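# Stack three arched boards on the marked rectangle

## Task

Build one tidy stack of all three curved boards on the rectangle drawn on the mat. Each board sits concave side facing down, like an arch, and is centred over the board beneath it. At the end, no other object on the table may be in contact with the stack, and the stack must stand on its own; if it only stays put because the robot is holding it, the goal is not met.

## Robot and tools

Robot: two six-joint arms, left_arm and right_arm, each ending in a parallel gripper. Per arm the joint order is always waist, shoulder, elbow, wrist pitch, wrist yaw, wrist roll, followed by the finger opening. Follow this order only.

World frame (used by the state line and the camera calibration): origin on the table surface midway between the arms, +x pointing out across the table, +z up, left_arm on the +y side. The names left and right do not refer to sides of any image. Hand positions are in metres with orientation as a wxyz quaternion; the printed position may be off, more so when the arm is stretched far. The reported hand point lies between the finger pads, roughly 1 cm behind the tips. The fingers point along the gripper's +z axis and close along its y axis.

Command row: a single flat list of 14 numbers covering both arms, even when only one arm moves: left waist, shoulder, elbow, wrist pitch, wrist yaw, wrist roll, left opening, then the same seven for right_arm. Every number lies in [-1, 1]. The six joint entries are scaled offsets, not absolute angles: 1.0 equals 1.264 rad (waist), 1.32 (shoulder), 1.276 (elbow), 1.83 (wrist pitch), 1.686 (wrist yaw), 2.022 (wrist roll), and a negative value turns the other way. The opening entry is absolute: +1 fully open (pad gap 0.094 m), -1 closed.

execute_actions(actions): a list of up to 15 actions; each action is a table of up to 15 rows, each row played for one 1/30 s step; if fewer than 15 rows are given, the last row repeats to fill the action. Joint offsets in every row are measured from the joint angles at the beginning of that action (for the first action, the angles in the latest result), not from the preceding row. An empty list just returns the current state and images. An action is rejected for both arms if it would push a joint more than 0.019 rad beyond its stated range; if the first action fails this or any action is malformed, nothing in the call runs. Stated ranges (rad): waist -2.880..2.880, shoulder 0.000..3.142, elbow 0.000..3.019, wrist pitch -1.693..1.571, wrist yaw -1.571..1.571, wrist roll -2.094..2.094. True ends may differ by up to 0.019 rad; a joint asked past its real end stops there and the result may say "joint sent to its limit".

move(target, speed, blocking): target is one 14-number row as above; its joint offsets are counted from the Joint positions in the most recent result showing them. All joints travel proportionally so they finish together, so hands trace curves. speed (rad/s, 0.01 to 2, default 0.5) caps the joint with the longest way to go; the path lasts 0.5 to 10 s. Moves ignore obstacles and the other arm. Finger values are applied at the start. With blocking=false the call returns after 0.5 s while motion continues; use wait(0) to check, and call wait or stop before sending anything else. The result adds a "move:" line: ending (done, off_target, moving, held, fault), limits=held or none, and each arm's joint farthest from its target.

wait(seconds): 0 to 10 s, arms hold their last command; returns early when a running move ends. stop(): brakes a running move (needs room, more when fast). zoom_image(camera, region): enlarged crop of cam_high, cam_low, cam_left_wrist or cam_right_wrist; region [x0, y0, x1, y1] in pixels, origin top-left, at most 504x504. show_instructions(): shows the reference pages. finished_scene(scene): ends the current scene, given its number; irreversible, and the stack must already be stable.

Results: the state line gives each gripper's pose; Joint positions and Joint velocities list per arm the six joints (rad, rad/s) and then the pad gap (m). Joint targets shows what the joints are currently driven toward. grip_measured is the finger opening on the command scale, possibly off by about 1 mm. "joint command not followed" means a clearance check altered some joint targets. MOTOR HOT appears at 85 °C; at 100 °C an OVER-TEMPERATURE FAULT drops that arm until it cools. Images (504x504) arrive in the order cam_high, cam_low, cam_left_wrist, cam_right_wrist.

Motion behaviour: per step each joint target stays within a lead of its measured angle (waist 0.264, shoulder 0.32, elbow 0.276, wrist pitch 0.33, wrist yaw 0.186, wrist roll 0.522 rad), and targets are scaled back if the hand would jump over 70 mm, so large offsets take several actions. Arms can sag under zero offsets; correct by commanding back to the intended angles first, then zeros.

Gripping: to hold a board, command an opening about 0.03 below grip_measured; smaller differences grip more gently. Pads push 50 to 62 N at most, less on very thin parts.

Avoid: arms colliding or pressing each other, fast impacts, dropping or sliding boards, and anything leaving the table. Brief external tugs on held or loose parts can occur. Lower each board gently, centred and arch-up, then release and withdraw so nothing touches the pile.

Each tool is called in YAML: its name, and indented under it one key for each argument.

## Session

execute_actions:
  actions: []

Scene clock: 0.00 s.
left_arm: end_effector_position=(+0.3882, -0.4449, +0.1739) grip_measured=-0.387 end_effector_quat_wxyz=(-0.068, +0.311, +0.667, -0.673) | right_arm: end_effector_position=(+0.5520, -0.8438, +0.2590) grip_measured=+1.000 end_effector_quat_wxyz=(+0.142, +0.848, +0.510, -0.003)
Joint names: [waist, shoulder, elbow, wrist pitch, wrist yaw, wrist roll]
Joint positions: left_arm=[-0.9    2.483  2.208  0.056  1.173 -1.032  0.029] | right_arm=[-0.714  2.182  2.429 -1.544  0.077  1.271  0.094]
Joint velocities: left_arm=[-0.015 -0.015 -0.012 -0.017 -0.051 -0.051 -0.001] | right_arm=[-0.015 -0.015  0.002 -0.007  0.007  0.051  0.   ]
Joint targets: left_arm=[-0.900 2.494 2.232 0.058 1.173 -1.032] | right_arm=[-0.714 2.167 2.458 -1.541 0.077 1.271]
camera_calibration (this result's frames):
cam_left_wrist: T_world_to_cam=[[-0.320143, 0.10103, 0.941967, 0.00584551], [-0.352943, 0.910001, -0.217555, 0.586477], [-0.87917, -0.402109, -0.255672, 0.332742], [0, 0, 0, 1]] pos_world=[0.501401, -0.400486, 0.207158]
cam_right_wrist: T_world_to_cam=[[-0.869681, 0.433619, -0.23586, 0.905397], [0.30197, 0.845346, 0.440687, 0.435094], [0.390473, 0.312034, -0.866121, 0.395819], [0, 0, 0, 1]] pos_world=[0.501464, -0.883911, 0.364633]

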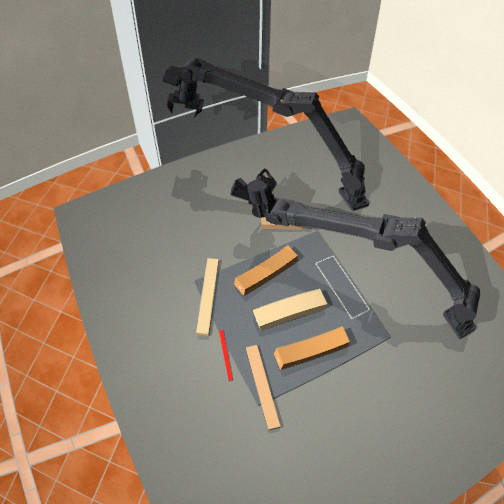

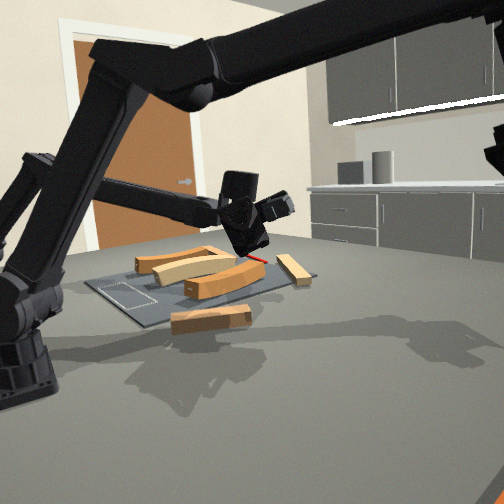

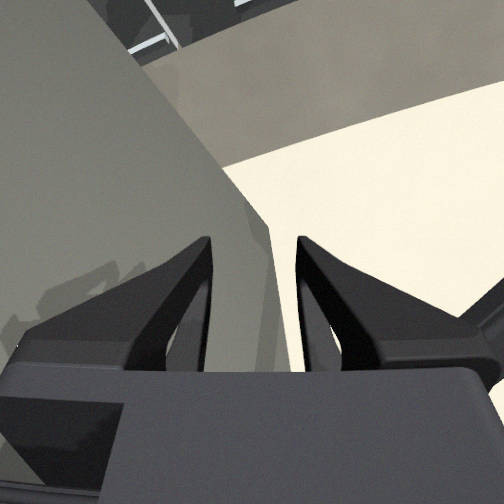

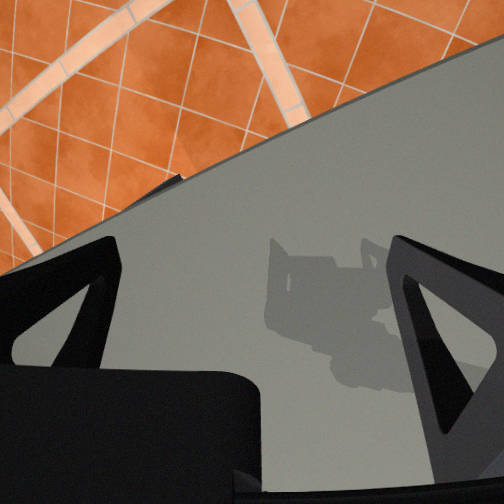

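zoom_image:
  camera: "cam_low"
  region: [80,220,320,340]

zoom_image:
  camera: "cam_high"
  region: [220,230,390,400]

Region (80, 220, 320, 340) of cam_low's 504x504 image, scaled by 2.100, with more detail than that image has.

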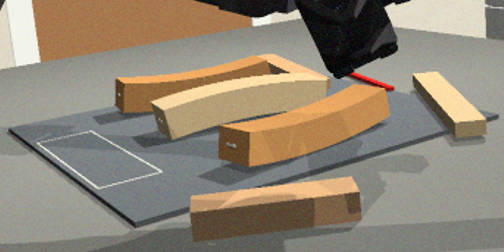

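Region (220, 230, 390, 400) of cam_high's 504x504 image, scaled by 2.965, with more detail than that image has.

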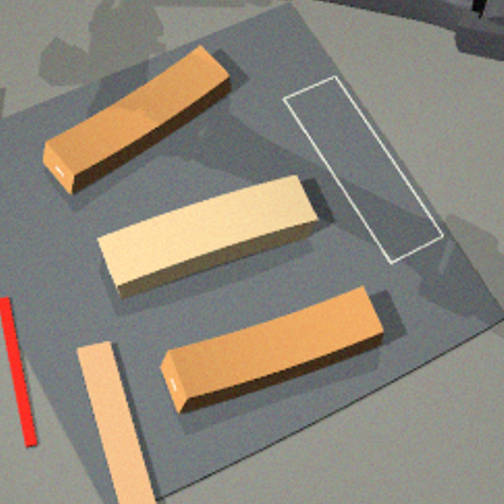

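move:
  target: [0.712,-0.596,-0.646,-0.708,-0.70,0.415,1,0.1,-0.213,-0.58,0.122,-0.05,-0.272,1]
  speed: 1.0

move:
  target: [0,-0.01,0.02,0,0,0,1,0.99,-0.01,0.01,0.008,0,0,1]
  speed: 1.0

Scene clock: 4.33 s.
left_arm: end_effector_position=(+0.5037, +0.3306, +0.1408) grip_measured=+1.000 end_effector_quat_wxyz=(+0.022, -0.088, +0.996, +0.001) | right_arm: end_effector_position=(+0.5071, -0.6795, +0.1208) grip_measured=+1.000 end_effector_quat_wxyz=(-0.005, +0.639, +0.769, +0.002)
Joint names: [waist, shoulder, elbow, wrist pitch, wrist yaw, wrist roll]
Joint positions: left_arm=[-0.003  1.689  1.391 -1.229 -0.008 -0.204  0.094] | right_arm=[-0.592  1.937  1.69  -1.334 -0.005  0.731  0.094]
Joint velocities: left_arm=[-0.005 -0.015 -0.017 -0.007 -0.095  0.022  0.   ] | right_arm=[-0.015 -0.015 -0.007 -0.022 -0.051  0.022  0.   ]
Joint targets: left_arm=[-0.001 1.696 1.384 -1.240 -0.007 -0.193] | right_arm=[-0.588 1.900 1.689 -1.320 -0.007 0.721]
move: off_target (right_arm); limits=none; left_arm: farthest joint: the wrist pitch, 0.011 radians from its target (1.296 radians at the start); right_arm: farthest joint: the shoulder, 0.036 radians from its target (0.281 radians at the start)
camera_calibration (this result's frames):
cam_left_wrist: T_world_to_cam=[[0.177377, -0.984136, 0.00370799, 0.235915], [-0.826464, -0.146911, 0.543483, 0.395126], [-0.534316, -0.0994661, -0.839412, 0.546118], [0, 0, 0, 1]] pos_world=[0.576512, 0.344541, 0.242799]
cam_right_wrist: T_world_to_cam=[[-0.981781, -0.189981, 0.00351954, 0.366637], [-0.150485, 0.788717, 0.596053, 0.542836], [-0.116015, 0.584664, -0.802937, 0.676845], [0, 0, 0, 1]] pos_world=[0.52017, -0.754217, 0.218614]

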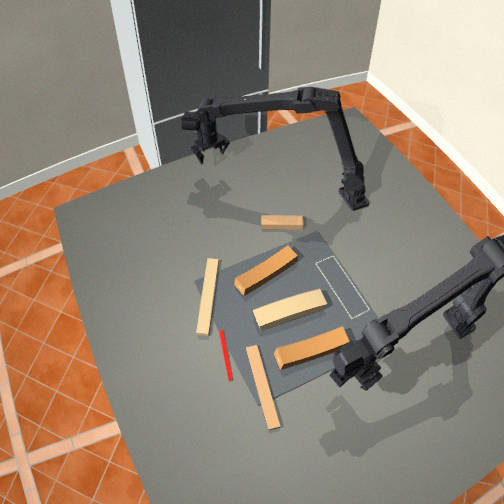

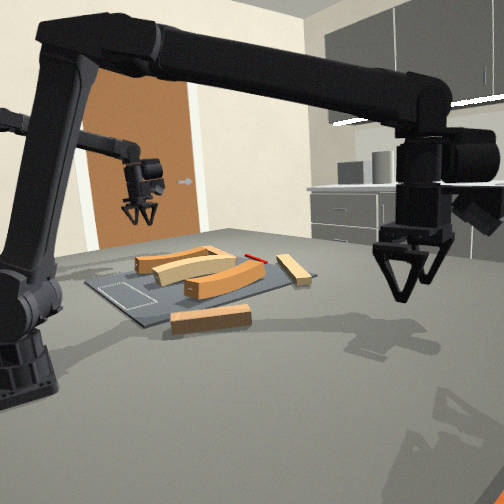

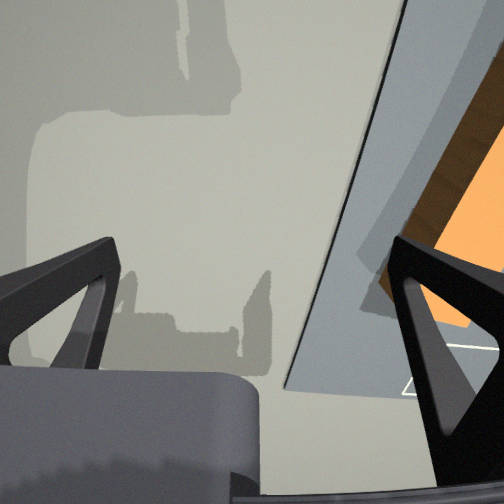

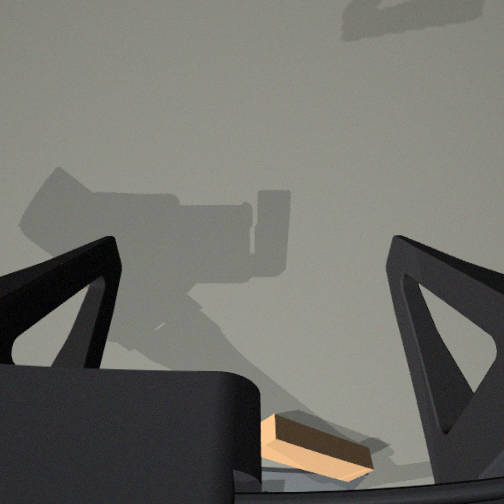

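Scene clock: 6.43 s.
left_arm: end_effector_position=(+0.5037, +0.3306, +0.1408) grip_measured=+1.000 end_effector_quat_wxyz=(+0.022, -0.088, +0.996, +0.001) | right_arm: end_effector_position=(+0.5279, +0.0090, +0.1208) grip_measured=+1.000 end_effector_quat_wxyz=(-0.005, +0.069, +0.998, +0.000)
Joint names: [waist, shoulder, elbow, wrist pitch, wrist yaw, wrist roll]
Joint positions: left_arm=[-0.003  1.689  1.391 -1.229 -0.008 -0.204  0.094] | right_arm=[ 0.656  1.937  1.69  -1.332 -0.006  0.731  0.094]
Joint velocities: left_arm=[-0.015 -0.024 -0.002  0.002  0.037  0.037  0.   ] | right_arm=[-0.015  0.005 -0.007 -0.002  0.007 -0.022  0.   ]
Joint targets: left_arm=[-0.003 1.676 1.417 -1.229 -0.008 -0.204] | right_arm=[0.659 1.924 1.703 -1.320 -0.005 0.731]
move: off_target (left_arm); limits=none; left_arm: farthest joint: the elbow, 0.025 radians from its target (0.025 radians at the start); right_arm: farthest joint: the shoulder, 0.013 radians from its target (0.013 radians at the start)
camera_calibration (this result's frames):
cam_left_wrist: T_world_to_cam=[[0.177377, -0.984136, 0.00370799, 0.235915], [-0.826464, -0.146911, 0.543483, 0.395126], [-0.534316, -0.0994661, -0.839412, 0.546118], [0, 0, 0, 1]] pos_world=[0.576512, 0.344541, 0.242799]
cam_right_wrist: T_world_to_cam=[[-0.130723, -0.991419, 0.000606593, 0.076152], [-0.796588, 0.105398, 0.595264, 0.350284], [-0.59022, 0.0773316, -0.80353, 0.531701], [0, 0, 0, 1]] pos_world=[0.602807, -0.00253801, 0.21868]

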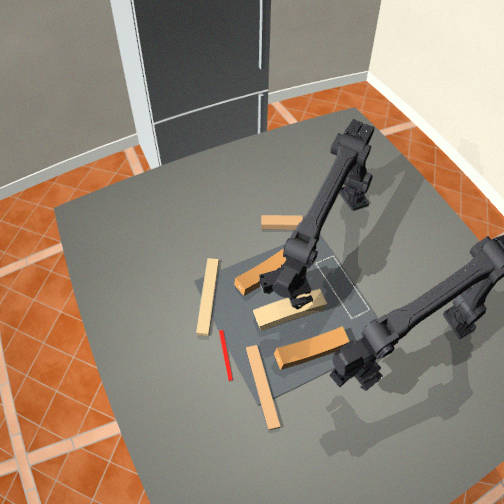

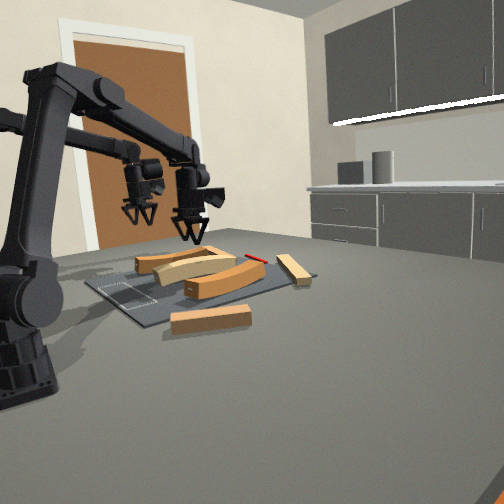

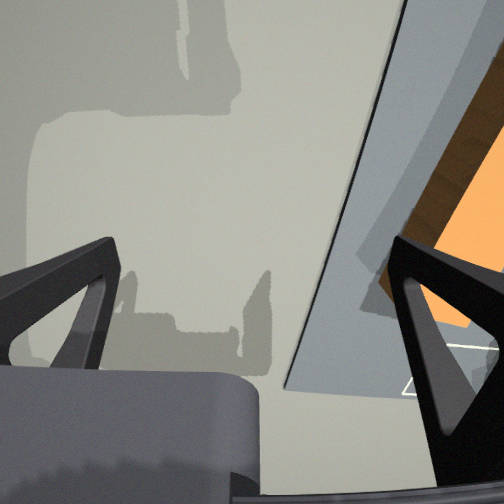

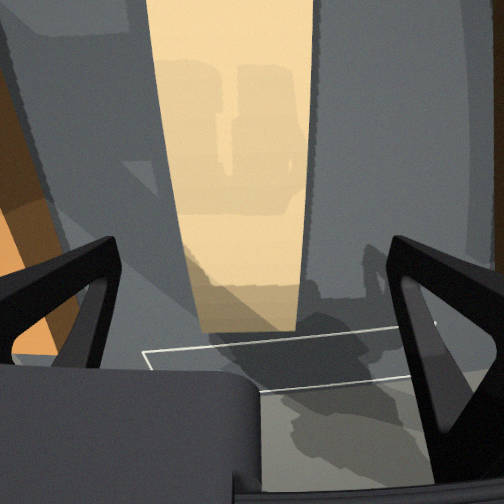

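move:
  target: [0,-0.01,0.02,0,0,0,1,0.013,0.055,-0.10,0.126,0.005,-0.013,1]
  speed: 0.3

Scene clock: 8.37 s.
left_arm: end_effector_position=(+0.5037, +0.3306, +0.1408) grip_measured=+1.000 end_effector_quat_wxyz=(+0.022, -0.088, +0.996, +0.001) | right_arm: end_effector_position=(+0.5277, +0.0131, +0.0367) grip_measured=+1.000 end_effector_quat_wxyz=(+0.005, +0.057, +0.998, +0.005)
Joint names: [waist, shoulder, elbow, wrist pitch, wrist yaw, wrist roll]
Joint positions: left_arm=[-0.003  1.689  1.391 -1.229 -0.008 -0.204  0.094] | right_arm=[ 0.664  2.005  1.564 -1.116 -0.001  0.715  0.094]
Joint velocities: left_arm=[-0.024 -0.005  0.002  0.017 -0.007  0.007  0.   ] | right_arm=[-0.005  0.005  0.012  0.007 -0.022  0.022  0.   ]
Joint targets: left_arm=[-0.003 1.676 1.417 -1.229 -0.008 -0.204] | right_arm=[0.673 2.009 1.562 -1.102 0.002 0.705]
move: off_target (left_arm); limits=none; left_arm: farthest joint: the elbow, 0.025 radians from its target (0.025 radians at the start); right_arm: farthest joint: the wrist pitch, 0.014 radians from its target (0.230 radians at the start)
camera_calibration (this result's frames):
cam_left_wrist: T_world_to_cam=[[0.177377, -0.984136, 0.00370799, 0.235915], [-0.826464, -0.146911, 0.543483, 0.395126], [-0.534316, -0.0994661, -0.839412, 0.546118], [0, 0, 0, 1]] pos_world=[0.576512, 0.344541, 0.242799]
cam_right_wrist: T_world_to_cam=[[-0.106787, -0.994238, -0.00940018, 0.0680742], [-0.811016, 0.0816306, 0.579301, 0.408222], [-0.575195, 0.0694853, -0.81506, 0.456242], [0, 0, 0, 1]] pos_world=[0.600772, 0.00265639, 0.136021]

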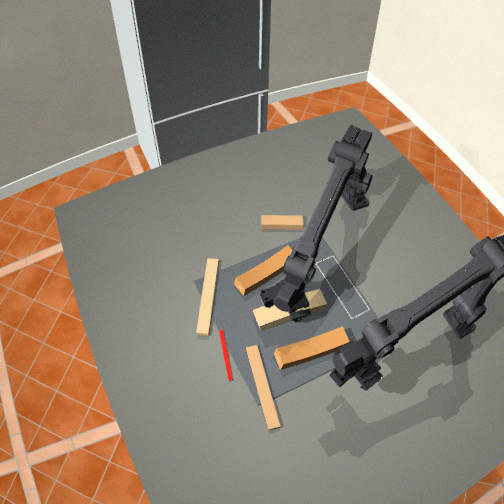

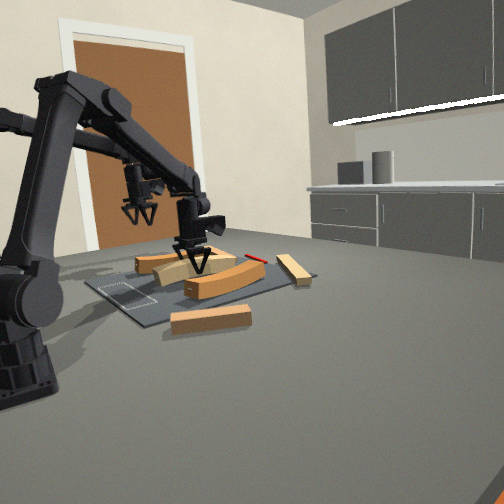

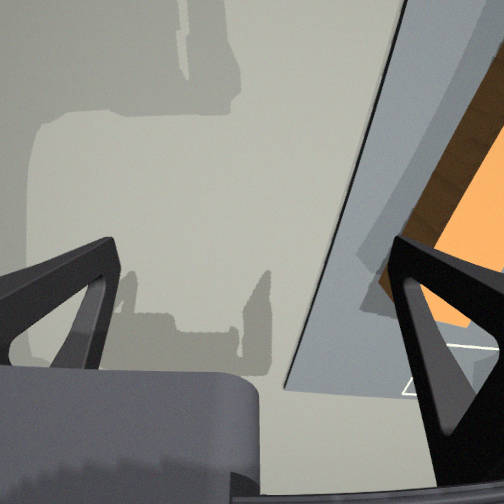

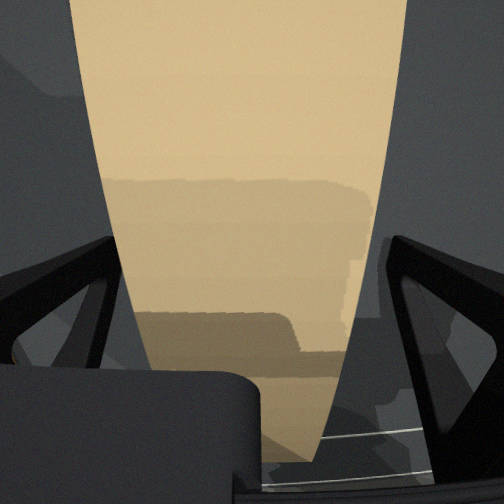

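move:
  target: [0,-0.01,0.02,0,0,0,1,0.011,0.009,0,0.012,0,-0.004,0.55]
  speed: 0.1

execute_actions:
  actions:
    - [[0,-0.01,0.02,0,0,0,1,0,0,0,0.006,0,0,0.48],[0,-0.01,0.02,0,0,0,1,0,0,0,0.006,0,0,0.45],[0,-0.01,0.02,0,0,0,1,0,0,0,0.006,0,0,0.42],[0,-0.01,0.02,0,0,0,1,0,0,0,0.006,0,0,0.39],[0,-0.01,0.02,0,0,0,1,0,0,0,0.006,0,0,0.36],[0,-0.01,0.02,0,0,0,1,0,0,0,0.006,0,0,0.33]]

Scene clock: 9.53 s.
left_arm: end_effector_position=(+0.5037, +0.3306, +0.1408) grip_measured=+1.000 end_effector_quat_wxyz=(+0.022, -0.088, +0.996, +0.001) | right_arm: end_effector_position=(+0.5277, +0.0162, +0.0367) grip_measured=+0.552 end_effector_quat_wxyz=(+0.008, +0.054, +0.998, +0.007)
Joint names: [waist, shoulder, elbow, wrist pitch, wrist yaw, wrist roll]
Joint positions: left_arm=[-0.003  1.689  1.391 -1.229 -0.008 -0.204  0.094] | right_arm=[ 0.668  2.005  1.564 -1.109 -0.001  0.715  0.073]
Joint velocities: left_arm=[ 0.005  0.015  0.002  0.002  0.11  -0.081  0.   ] | right_arm=[-0.015 -0.005 -0.017  0.012 -0.066  0.037 -0.   ]
Joint targets: left_arm=[-0.003 1.676 1.417 -1.229 -0.008 -0.204] | right_arm=[0.678 2.016 1.564 -1.094 -0.001 0.707]
move: off_target (left_arm); limits=none; left_arm: farthest joint: the elbow, 0.025 radians from its target (0.025 radians at the start); right_arm: farthest joint: the wrist pitch, 0.015 radians from its target (0.022 radians at the start)
camera_calibration (this result's frames):
cam_left_wrist: T_world_to_cam=[[0.177377, -0.984136, 0.00370799, 0.235915], [-0.826464, -0.146911, 0.543483, 0.395126], [-0.534316, -0.0994661, -0.839412, 0.546118], [0, 0, 0, 1]] pos_world=[0.576512, 0.344541, 0.242799]
cam_right_wrist: T_world_to_cam=[[-0.102544, -0.994628, -0.0141165, 0.069062], [-0.81479, 0.0758451, 0.574774, 0.410252], [-0.570616, 0.0704415, -0.81819, 0.453769], [0, 0, 0, 1]] pos_world=[0.600279, 0.00561117, 0.136442]

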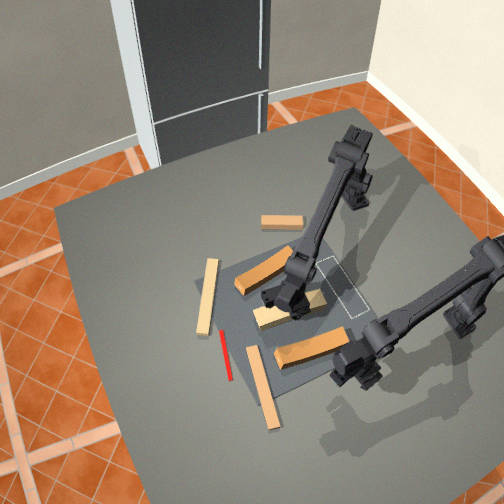

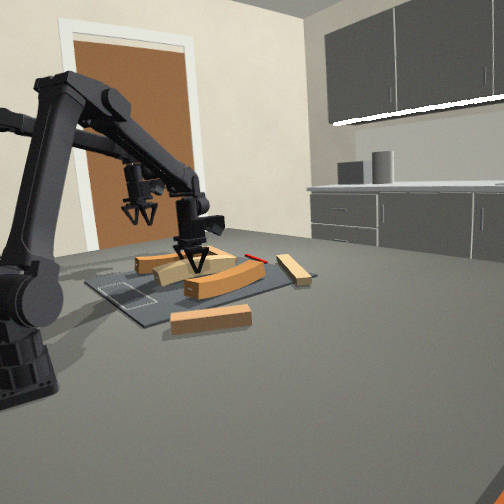

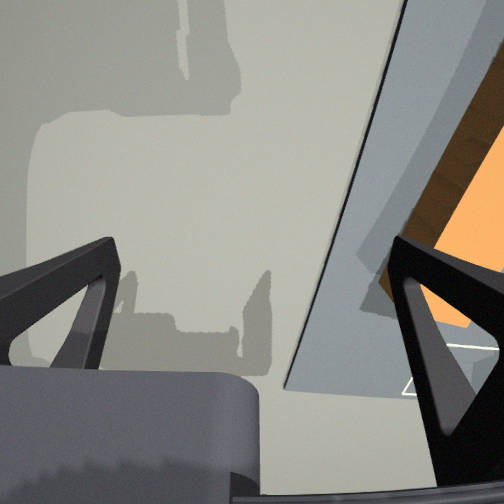

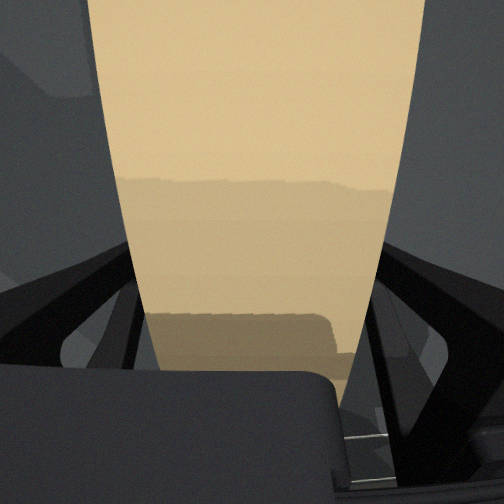

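Scene clock: 10.03 s.
left_arm: end_effector_position=(+0.5037, +0.3306, +0.1408) grip_measured=+1.000 end_effector_quat_wxyz=(+0.022, -0.088, +0.996, +0.001) | right_arm: end_effector_position=(+0.5277, +0.0162, +0.0367) grip_measured=+0.332 end_effector_quat_wxyz=(+0.008, +0.054, +0.998, +0.007)
Joint names: [waist, shoulder, elbow, wrist pitch, wrist yaw, wrist roll]
Joint positions: left_arm=[-0.003  1.689  1.391 -1.229 -0.008 -0.204  0.094] | right_arm=[ 0.668  2.005  1.564 -1.109 -0.001  0.715  0.063]
Joint velocities: left_arm=[-0.015 -0.005  0.007 -0.022 -0.007 -0.051  0.   ] | right_arm=[ 0.005  0.005 -0.002  0.002  0.037 -0.022  0.   ]
Joint targets: left_arm=[-0.003 1.676 1.417 -1.229 -0.008 -0.204] | right_arm=[0.668 2.005 1.564 -1.098 -0.001 0.715]
camera_calibration (this result's frames):
cam_left_wrist: T_world_to_cam=[[0.177377, -0.984136, 0.00370799, 0.235915], [-0.826464, -0.146911, 0.543483, 0.395126], [-0.534316, -0.0994661, -0.839412, 0.546118], [0, 0, 0, 1]] pos_world=[0.576512, 0.344541, 0.242799]
cam_right_wrist: T_world_to_cam=[[-0.102544, -0.994628, -0.0141165, 0.069062], [-0.81479, 0.0758451, 0.574774, 0.410252], [-0.570616, 0.0704415, -0.81819, 0.453769], [0, 0, 0, 1]] pos_world=[0.600279, 0.00561117, 0.136442]

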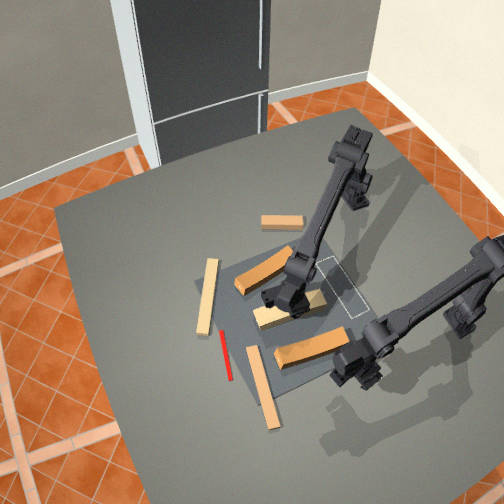

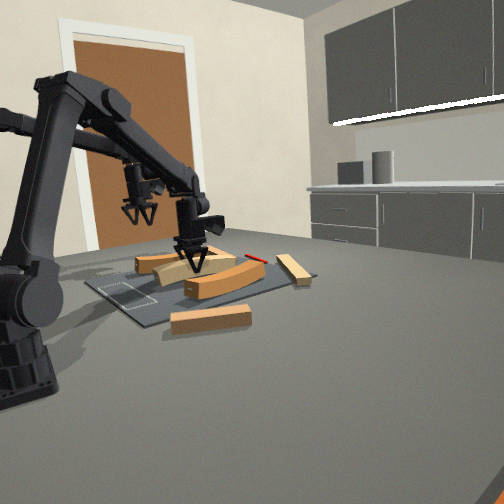

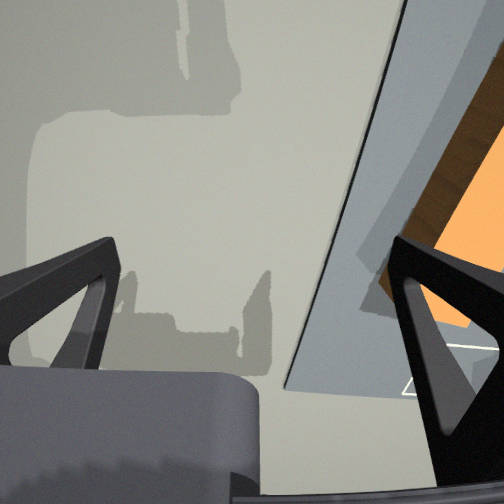

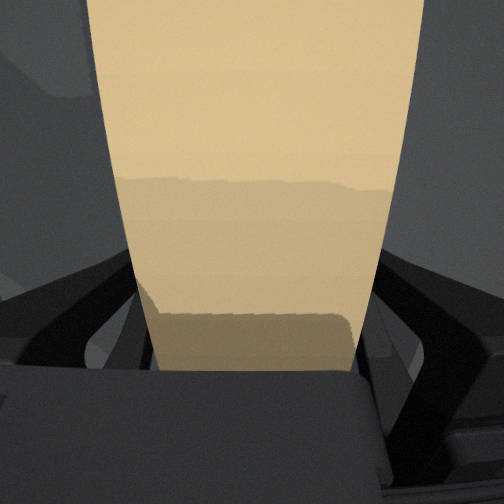

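execute_actions:
  actions:
    - [[0,-0.01,0.02,0,0,0,1,0,0,0,0.006,0,0,0.31],[0,-0.01,0.02,0,0,0,1,0,0,0,0.006,0,0,0.29],[0,-0.01,0.02,0,0,0,1,0,0,0,0.006,0,0,0.27],[0,-0.01,0.02,0,0,0,1,0,0,0,0.006,0,0,0.25],[0,-0.01,0.02,0,0,0,1,0,0,0,0.006,0,0,0.23],[0,-0.01,0.02,0,0,0,1,0,0,0,0.006,0,0,0.21]]

Scene clock: 10.67 s.
left_arm: end_effector_position=(+0.5037, +0.3306, +0.1408) grip_measured=+1.000 end_effector_quat_wxyz=(+0.022, -0.088, +0.996, +0.001) | right_arm: end_effector_position=(+0.5279, +0.0160, +0.0367) grip_measured=+0.291 end_effector_quat_wxyz=(+0.009, +0.055, +0.998, +0.006)
Joint names: [waist, shoulder, elbow, wrist pitch, wrist yaw, wrist roll]
Joint positions: left_arm=[-0.003  1.689  1.391 -1.229 -0.008 -0.204  0.094] | right_arm=[ 0.668  2.005  1.564 -1.109  0.001  0.715  0.061]
Joint velocities: left_arm=[ 0.005 -0.005  0.012 -0.012 -0.022  0.037  0.   ] | right_arm=[ 0.005 -0.015 -0.022 -0.012  0.051  0.022  0.   ]
Joint targets: left_arm=[-0.003 1.676 1.417 -1.229 -0.008 -0.204] | right_arm=[0.668 2.005 1.564 -1.098 -0.001 0.715]
camera_calibration (this result's frames):
cam_left_wrist: T_world_to_cam=[[0.177377, -0.984136, 0.00370799, 0.235915], [-0.826464, -0.146911, 0.543483, 0.395126], [-0.534316, -0.0994661, -0.839412, 0.546118], [0, 0, 0, 1]] pos_world=[0.576512, 0.344541, 0.242799]
cam_right_wrist: T_world_to_cam=[[-0.102564, -0.994642, -0.0129583, 0.0688313], [-0.815286, 0.0765918, 0.573971, 0.41067], [-0.569903, 0.0694335, -0.818773, 0.453531], [0, 0, 0, 1]] pos_world=[0.600342, 0.00551831, 0.136518]

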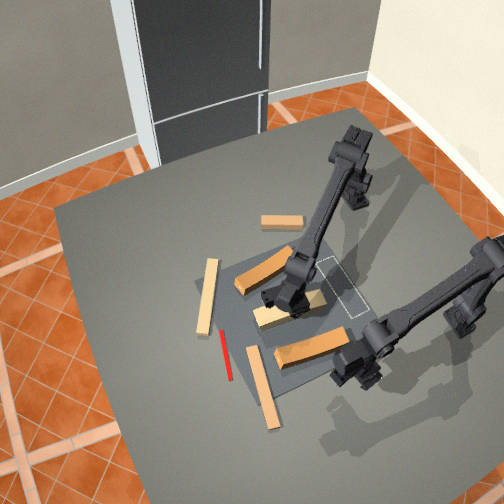

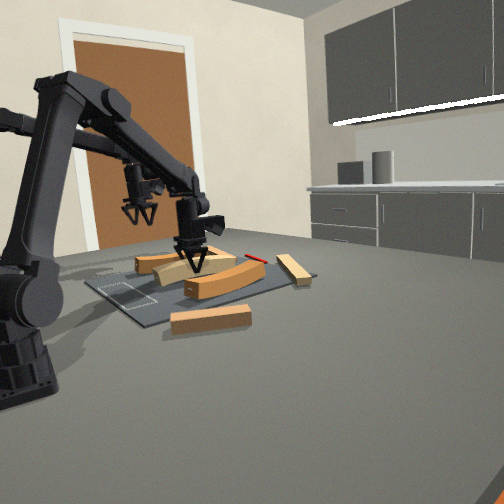

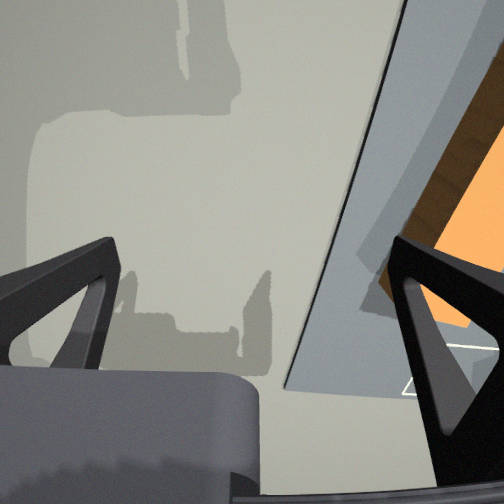

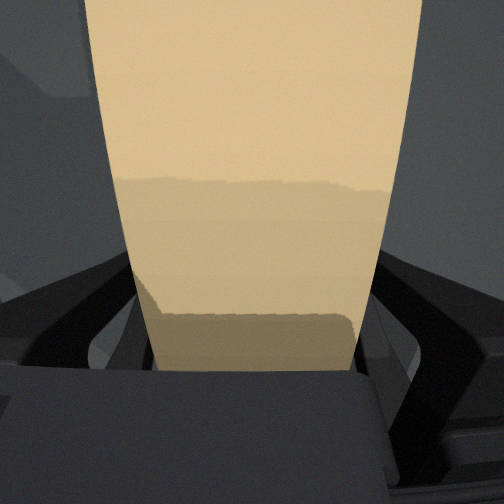

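move:
  target: [0,-0.01,0.02,0,0,0,1,0,-0.109,0.165,-0.133,0,0,0.255]
  speed: 0.35

Scene clock: 12.33 s.
left_arm: end_effector_position=(+0.5037, +0.3306, +0.1408) grip_measured=+1.000 end_effector_quat_wxyz=(+0.022, -0.088, +0.996, +0.001) | right_arm: end_effector_position=(+0.5043, -0.0004, +0.0593) grip_measured=+0.291 end_effector_quat_wxyz=(-0.052, +0.054, +0.996, -0.041)
Joint names: [waist, shoulder, elbow, wrist pitch, wrist yaw, wrist roll]
Joint positions: left_arm=[-0.003  1.689  1.391 -1.229 -0.008 -0.204  0.094] | right_arm=[ 0.668  2.005  1.622 -1.32   0.001  0.714  0.061]
Joint velocities: left_arm=[ 0.005 -0.024 -0.022 -0.012  0.022 -0.051  0.   ] | right_arm=[ 0.015 -0.005 -0.017 -0.007  0.022 -0.007 -0.   ]
Joint targets: left_arm=[-0.003 1.676 1.417 -1.229 -0.008 -0.204] | right_arm=[0.668 1.932 1.699 -1.336 0.001 0.714]
move: off_target (left_arm, right_arm); limits=none; left_arm: farthest joint: the elbow, 0.025 radians from its target (0.025 radians at the start); right_arm: farthest joint: the elbow, 0.153 radians from its target (0.211 radians at the start)
camera_calibration (this result's frames):
cam_left_wrist: T_world_to_cam=[[0.177377, -0.984136, 0.00370799, 0.235915], [-0.826464, -0.146911, 0.543483, 0.395126], [-0.534316, -0.0994661, -0.839412, 0.546118], [0, 0, 0, 1]] pos_world=[0.576512, 0.344541, 0.242799]
cam_right_wrist: T_world_to_cam=[[-0.0967506, -0.99152, 0.0867616, 0.0415648], [-0.737408, 0.129955, 0.662828, 0.335267], [-0.668482, 0.000150256, -0.743728, 0.50495], [0, 0, 0, 1]] pos_world=[0.5888, -0.002433, 0.149715]

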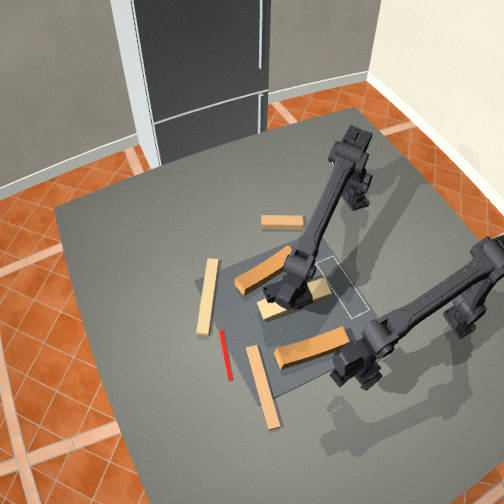

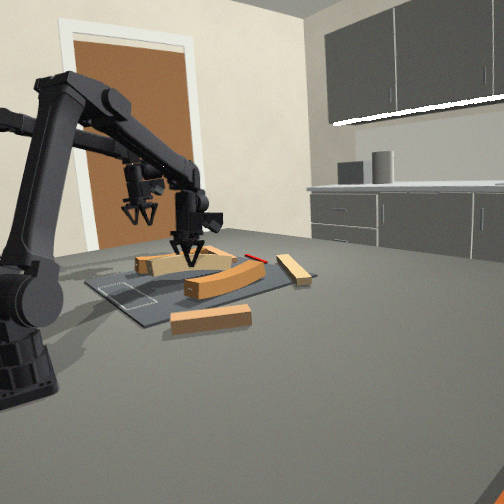

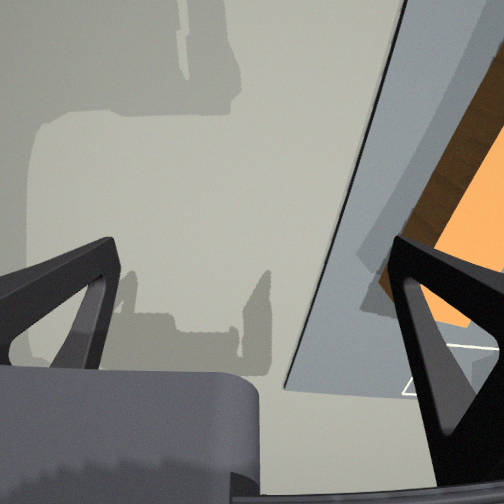

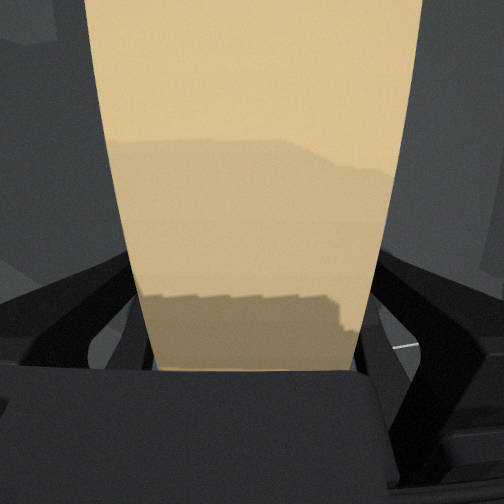

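move:
  target: [0,-0.01,0.02,0,0,0,1,0,-0.18,0.025,0,0,0,0.255]
  speed: 0.3

Scene clock: 13.80 s.
left_arm: end_effector_position=(+0.5037, +0.3306, +0.1408) grip_measured=+1.000 end_effector_quat_wxyz=(+0.022, -0.088, +0.996, +0.001) | right_arm: end_effector_position=(+0.5059, +0.0007, +0.1664) grip_measured=+0.291 end_effector_quat_wxyz=(+0.025, +0.054, +0.998, +0.019)
Joint names: [waist, shoulder, elbow, wrist pitch, wrist yaw, wrist roll]
Joint positions: left_arm=[-0.003  1.689  1.391 -1.229 -0.008 -0.204  0.094] | right_arm=[ 0.668  1.805  1.618 -1.321  0.001  0.714  0.061]
Joint velocities: left_arm=[-0.005 -0.015 -0.022 -0.022 -0.022  0.022  0.   ] | right_arm=[ 0.005 -0.015 -0.002 -0.012 -0.007  0.051  0.001]
Joint targets: left_arm=[-0.003 1.676 1.417 -1.229 -0.008 -0.204] | right_arm=[0.668 1.767 1.654 -1.320 0.001 0.714]
move: off_target (left_arm, right_arm); limits=none; left_arm: farthest joint: the elbow, 0.025 radians from its target (0.025 radians at the start); right_arm: farthest joint: the shoulder, 0.038 radians from its target (0.237 radians at the start)
camera_calibration (this result's frames):
cam_left_wrist: T_world_to_cam=[[0.177377, -0.984136, 0.00370799, 0.235915], [-0.826464, -0.146911, 0.543483, 0.395126], [-0.534316, -0.0994661, -0.839412, 0.546118], [0, 0, 0, 1]] pos_world=[0.576512, 0.344541, 0.242799]
cam_right_wrist: T_world_to_cam=[[-0.10055, -0.994151, -0.0394036, 0.0564484], [-0.834494, 0.0627036, 0.547438, 0.33368], [-0.541766, 0.0879268, -0.835918, 0.536851], [0, 0, 0, 1]] pos_world=[0.574977, -0.0120082, 0.268319]

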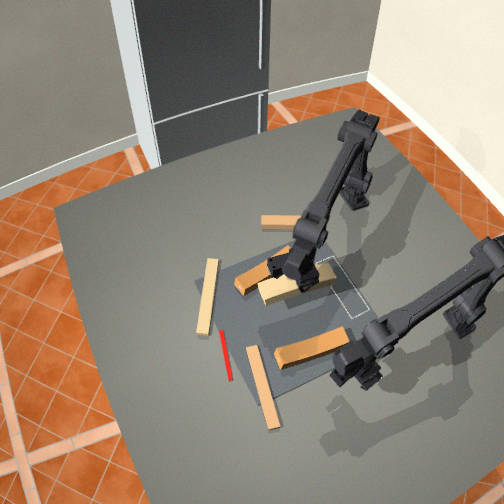

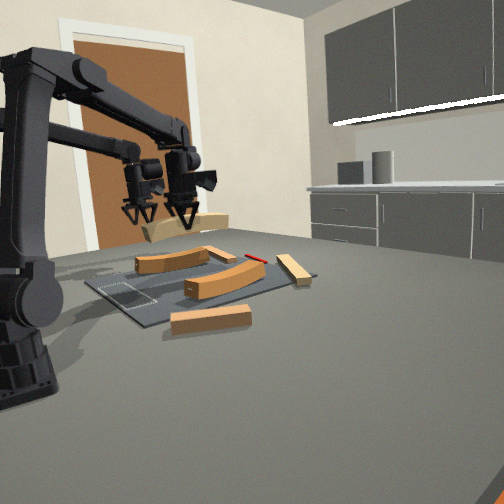

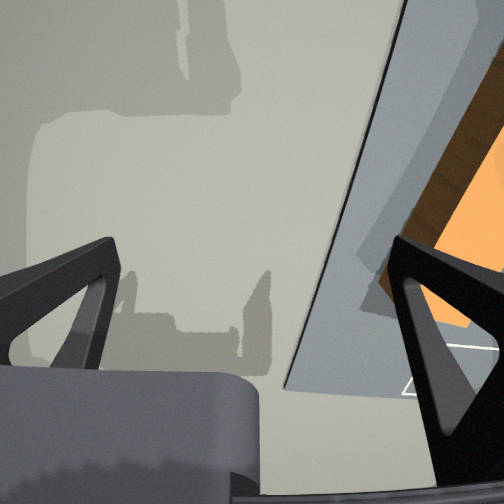

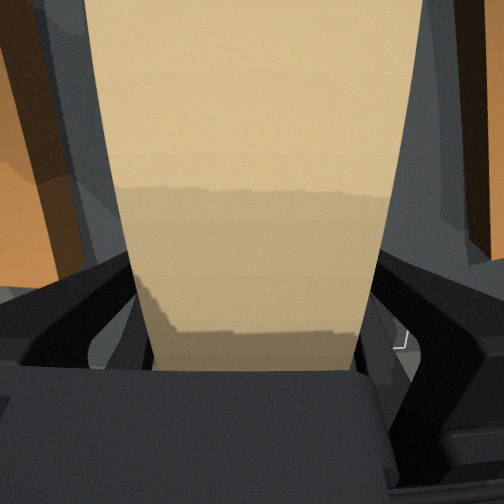

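move:
  target: [0,-0.01,0.02,0,0,0,1,0.224,-0.215,-0.393,0.114,0,-0.70,0.255]
  speed: 0.9

Scene clock: 16.43 s.
left_arm: end_effector_position=(+0.5037, +0.3306, +0.1408) grip_measured=+1.000 end_effector_quat_wxyz=(+0.022, -0.088, +0.996, +0.001) | right_arm: end_effector_position=(+0.3103, +0.0084, +0.0913) grip_measured=+0.291 end_effector_quat_wxyz=(+0.011, +0.709, -0.705, +0.002)
Joint names: [waist, shoulder, elbow, wrist pitch, wrist yaw, wrist roll]
Joint positions: left_arm=[-0.003  1.689  1.391 -1.229 -0.008 -0.204  0.094] | right_arm=[ 0.948  1.573  1.106 -1.125  0.001 -0.691  0.061]
Joint velocities: left_arm=[-0.005 -0.005  0.012  0.022  0.022 -0.051  0.   ] | right_arm=[ 0.005  0.005  0.007 -0.022  0.007 -0.007  0.   ]
Joint targets: left_arm=[-0.003 1.676 1.417 -1.229 -0.008 -0.204] | right_arm=[0.952 1.522 1.116 -1.112 0.001 -0.702]
move: off_target (left_arm, right_arm); limits=none; left_arm: farthest joint: the elbow, 0.025 radians from its target (0.025 radians at the start); right_arm: farthest joint: the shoulder, 0.052 radians from its target (0.284 radians at the start)
camera_calibration (this result's frames):
cam_left_wrist: T_world_to_cam=[[0.177377, -0.984136, 0.00370799, 0.235915], [-0.826464, -0.146911, 0.543483, 0.395126], [-0.534316, -0.0994661, -0.839412, 0.546118], [0, 0, 0, 1]] pos_world=[0.576512, 0.344541, 0.242799]
cam_right_wrist: T_world_to_cam=[[0.999848, 0.0119974, -0.0126788, -0.310836], [0.0172101, -0.798906, 0.60121, -0.0509525], [-0.00291618, -0.601336, -0.798991, 0.202647], [0, 0, 0, 1]] pos_world=[0.312257, 0.084882, 0.188605]

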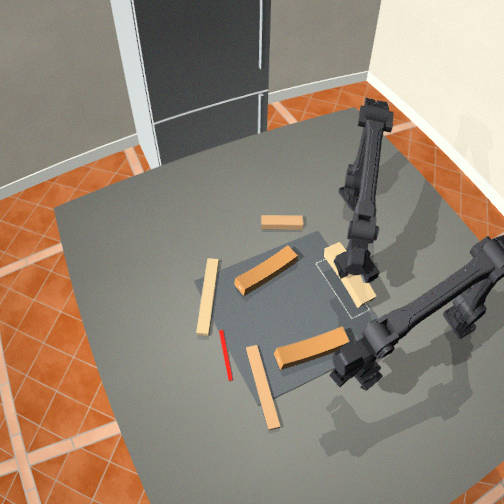

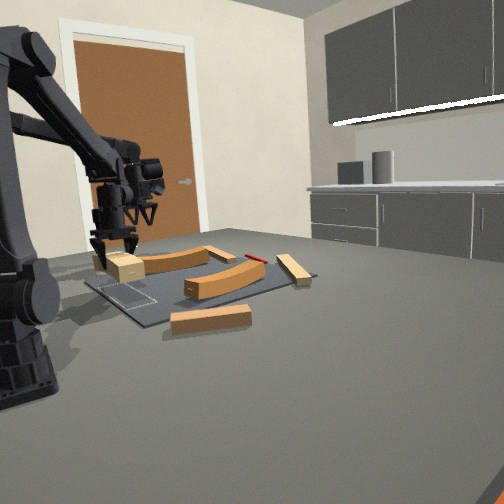

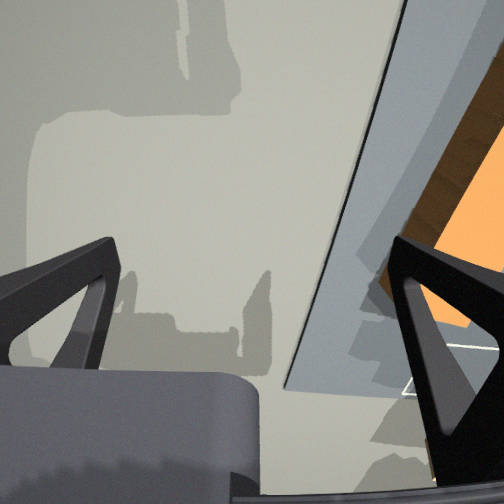

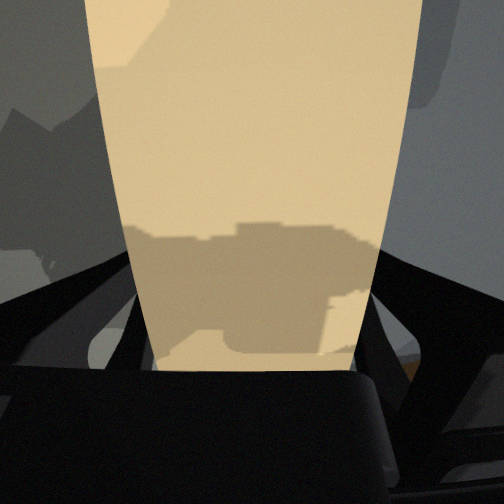

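move:
  target: [0,-0.01,0.02,0,0,0,1,0,0.027,-0.047,0.088,0,-0.003,0.255]
  speed: 0.2

zoom_image:
  camera: "cam_high"
  region: [295,225,405,335]

zoom_image:
  camera: "cam_low"
  region: [70,230,190,330]

Scene clock: 17.87 s.
left_arm: end_effector_position=(+0.5037, +0.3306, +0.1408) grip_measured=+1.000 end_effector_quat_wxyz=(+0.022, -0.088, +0.996, +0.001) | right_arm: end_effector_position=(+0.3121, +0.0106, +0.0497) grip_measured=+0.291 end_effector_quat_wxyz=(-0.005, +0.709, -0.705, +0.000)
Joint names: [waist, shoulder, elbow, wrist pitch, wrist yaw, wrist roll]
Joint positions: left_arm=[-0.003  1.689  1.391 -1.229 -0.008 -0.204  0.094] | right_arm=[ 0.948  1.619  1.038 -0.98   0.001 -0.692  0.061]
Joint velocities: left_arm=[ 0.015  0.005 -0.002  0.022 -0.037 -0.022  0.   ] | right_arm=[-0.015 -0.015  0.002 -0.002  0.037  0.037 -0.001]
Joint targets: left_arm=[-0.003 1.676 1.417 -1.229 -0.008 -0.204] | right_arm=[0.948 1.609 1.046 -0.965 0.001 -0.697]
move: off_target (left_arm); limits=none; left_arm: farthest joint: the elbow, 0.025 radians from its target (0.025 radians at the start); right_arm: farthest joint: the wrist pitch, 0.016 radians from its target (0.161 radians at the start)
camera_calibration (this result's frames):
cam_left_wrist: T_world_to_cam=[[0.177377, -0.984136, 0.00370799, 0.235915], [-0.826464, -0.146911, 0.543483, 0.395126], [-0.534316, -0.0994661, -0.839412, 0.546118], [0, 0, 0, 1]] pos_world=[0.576512, 0.344541, 0.242799]
cam_right_wrist: T_world_to_cam=[[0.999899, 0.0124469, 0.00692354, -0.314255], [0.00608631, -0.812886, 0.582392, -0.0196016], [0.012877, -0.58229, -0.812879, 0.16636], [0, 0, 0, 1]] pos_world=[0.3122, 0.0848477, 0.148822]

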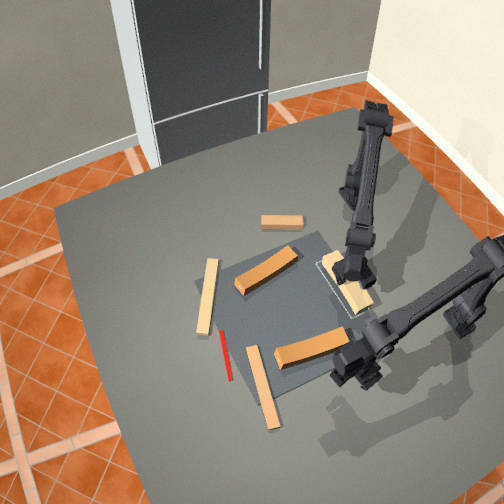

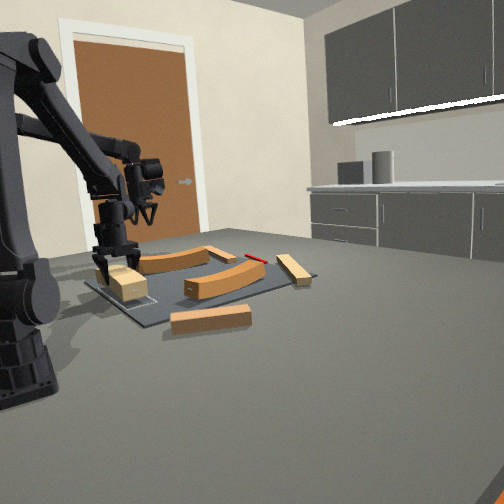

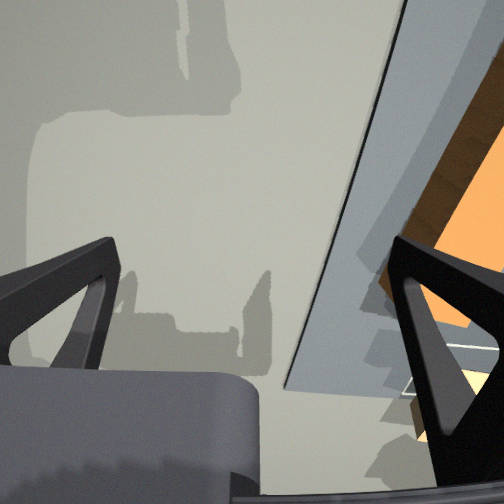

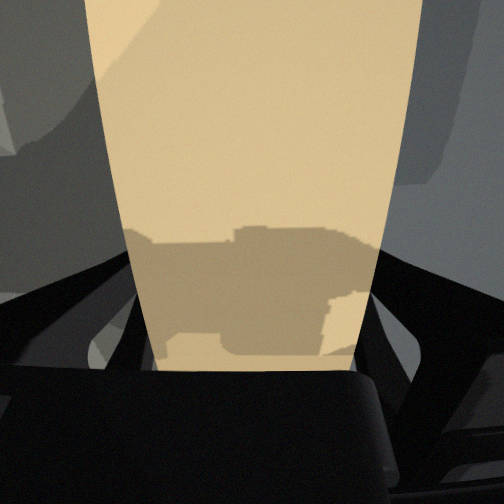

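Region (295, 225, 405, 335) of cam_high's 504x504 image, scaled by 4.582, with more detail than that image has.

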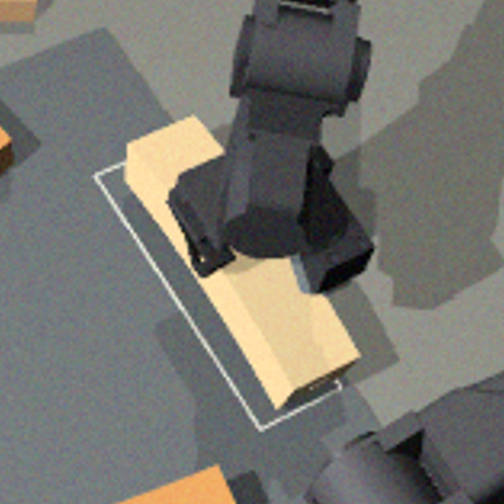

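Region (70, 230, 190, 330) of cam_low's 504x504 image, scaled by 4.200, with more detail than that image has.

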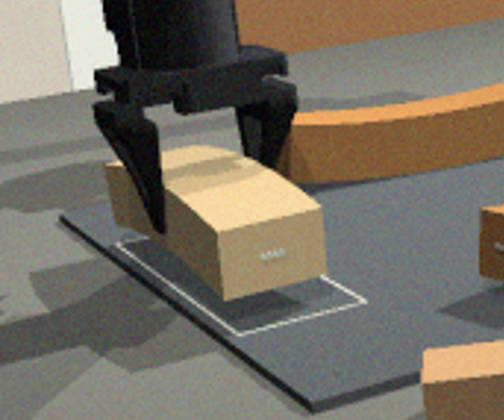

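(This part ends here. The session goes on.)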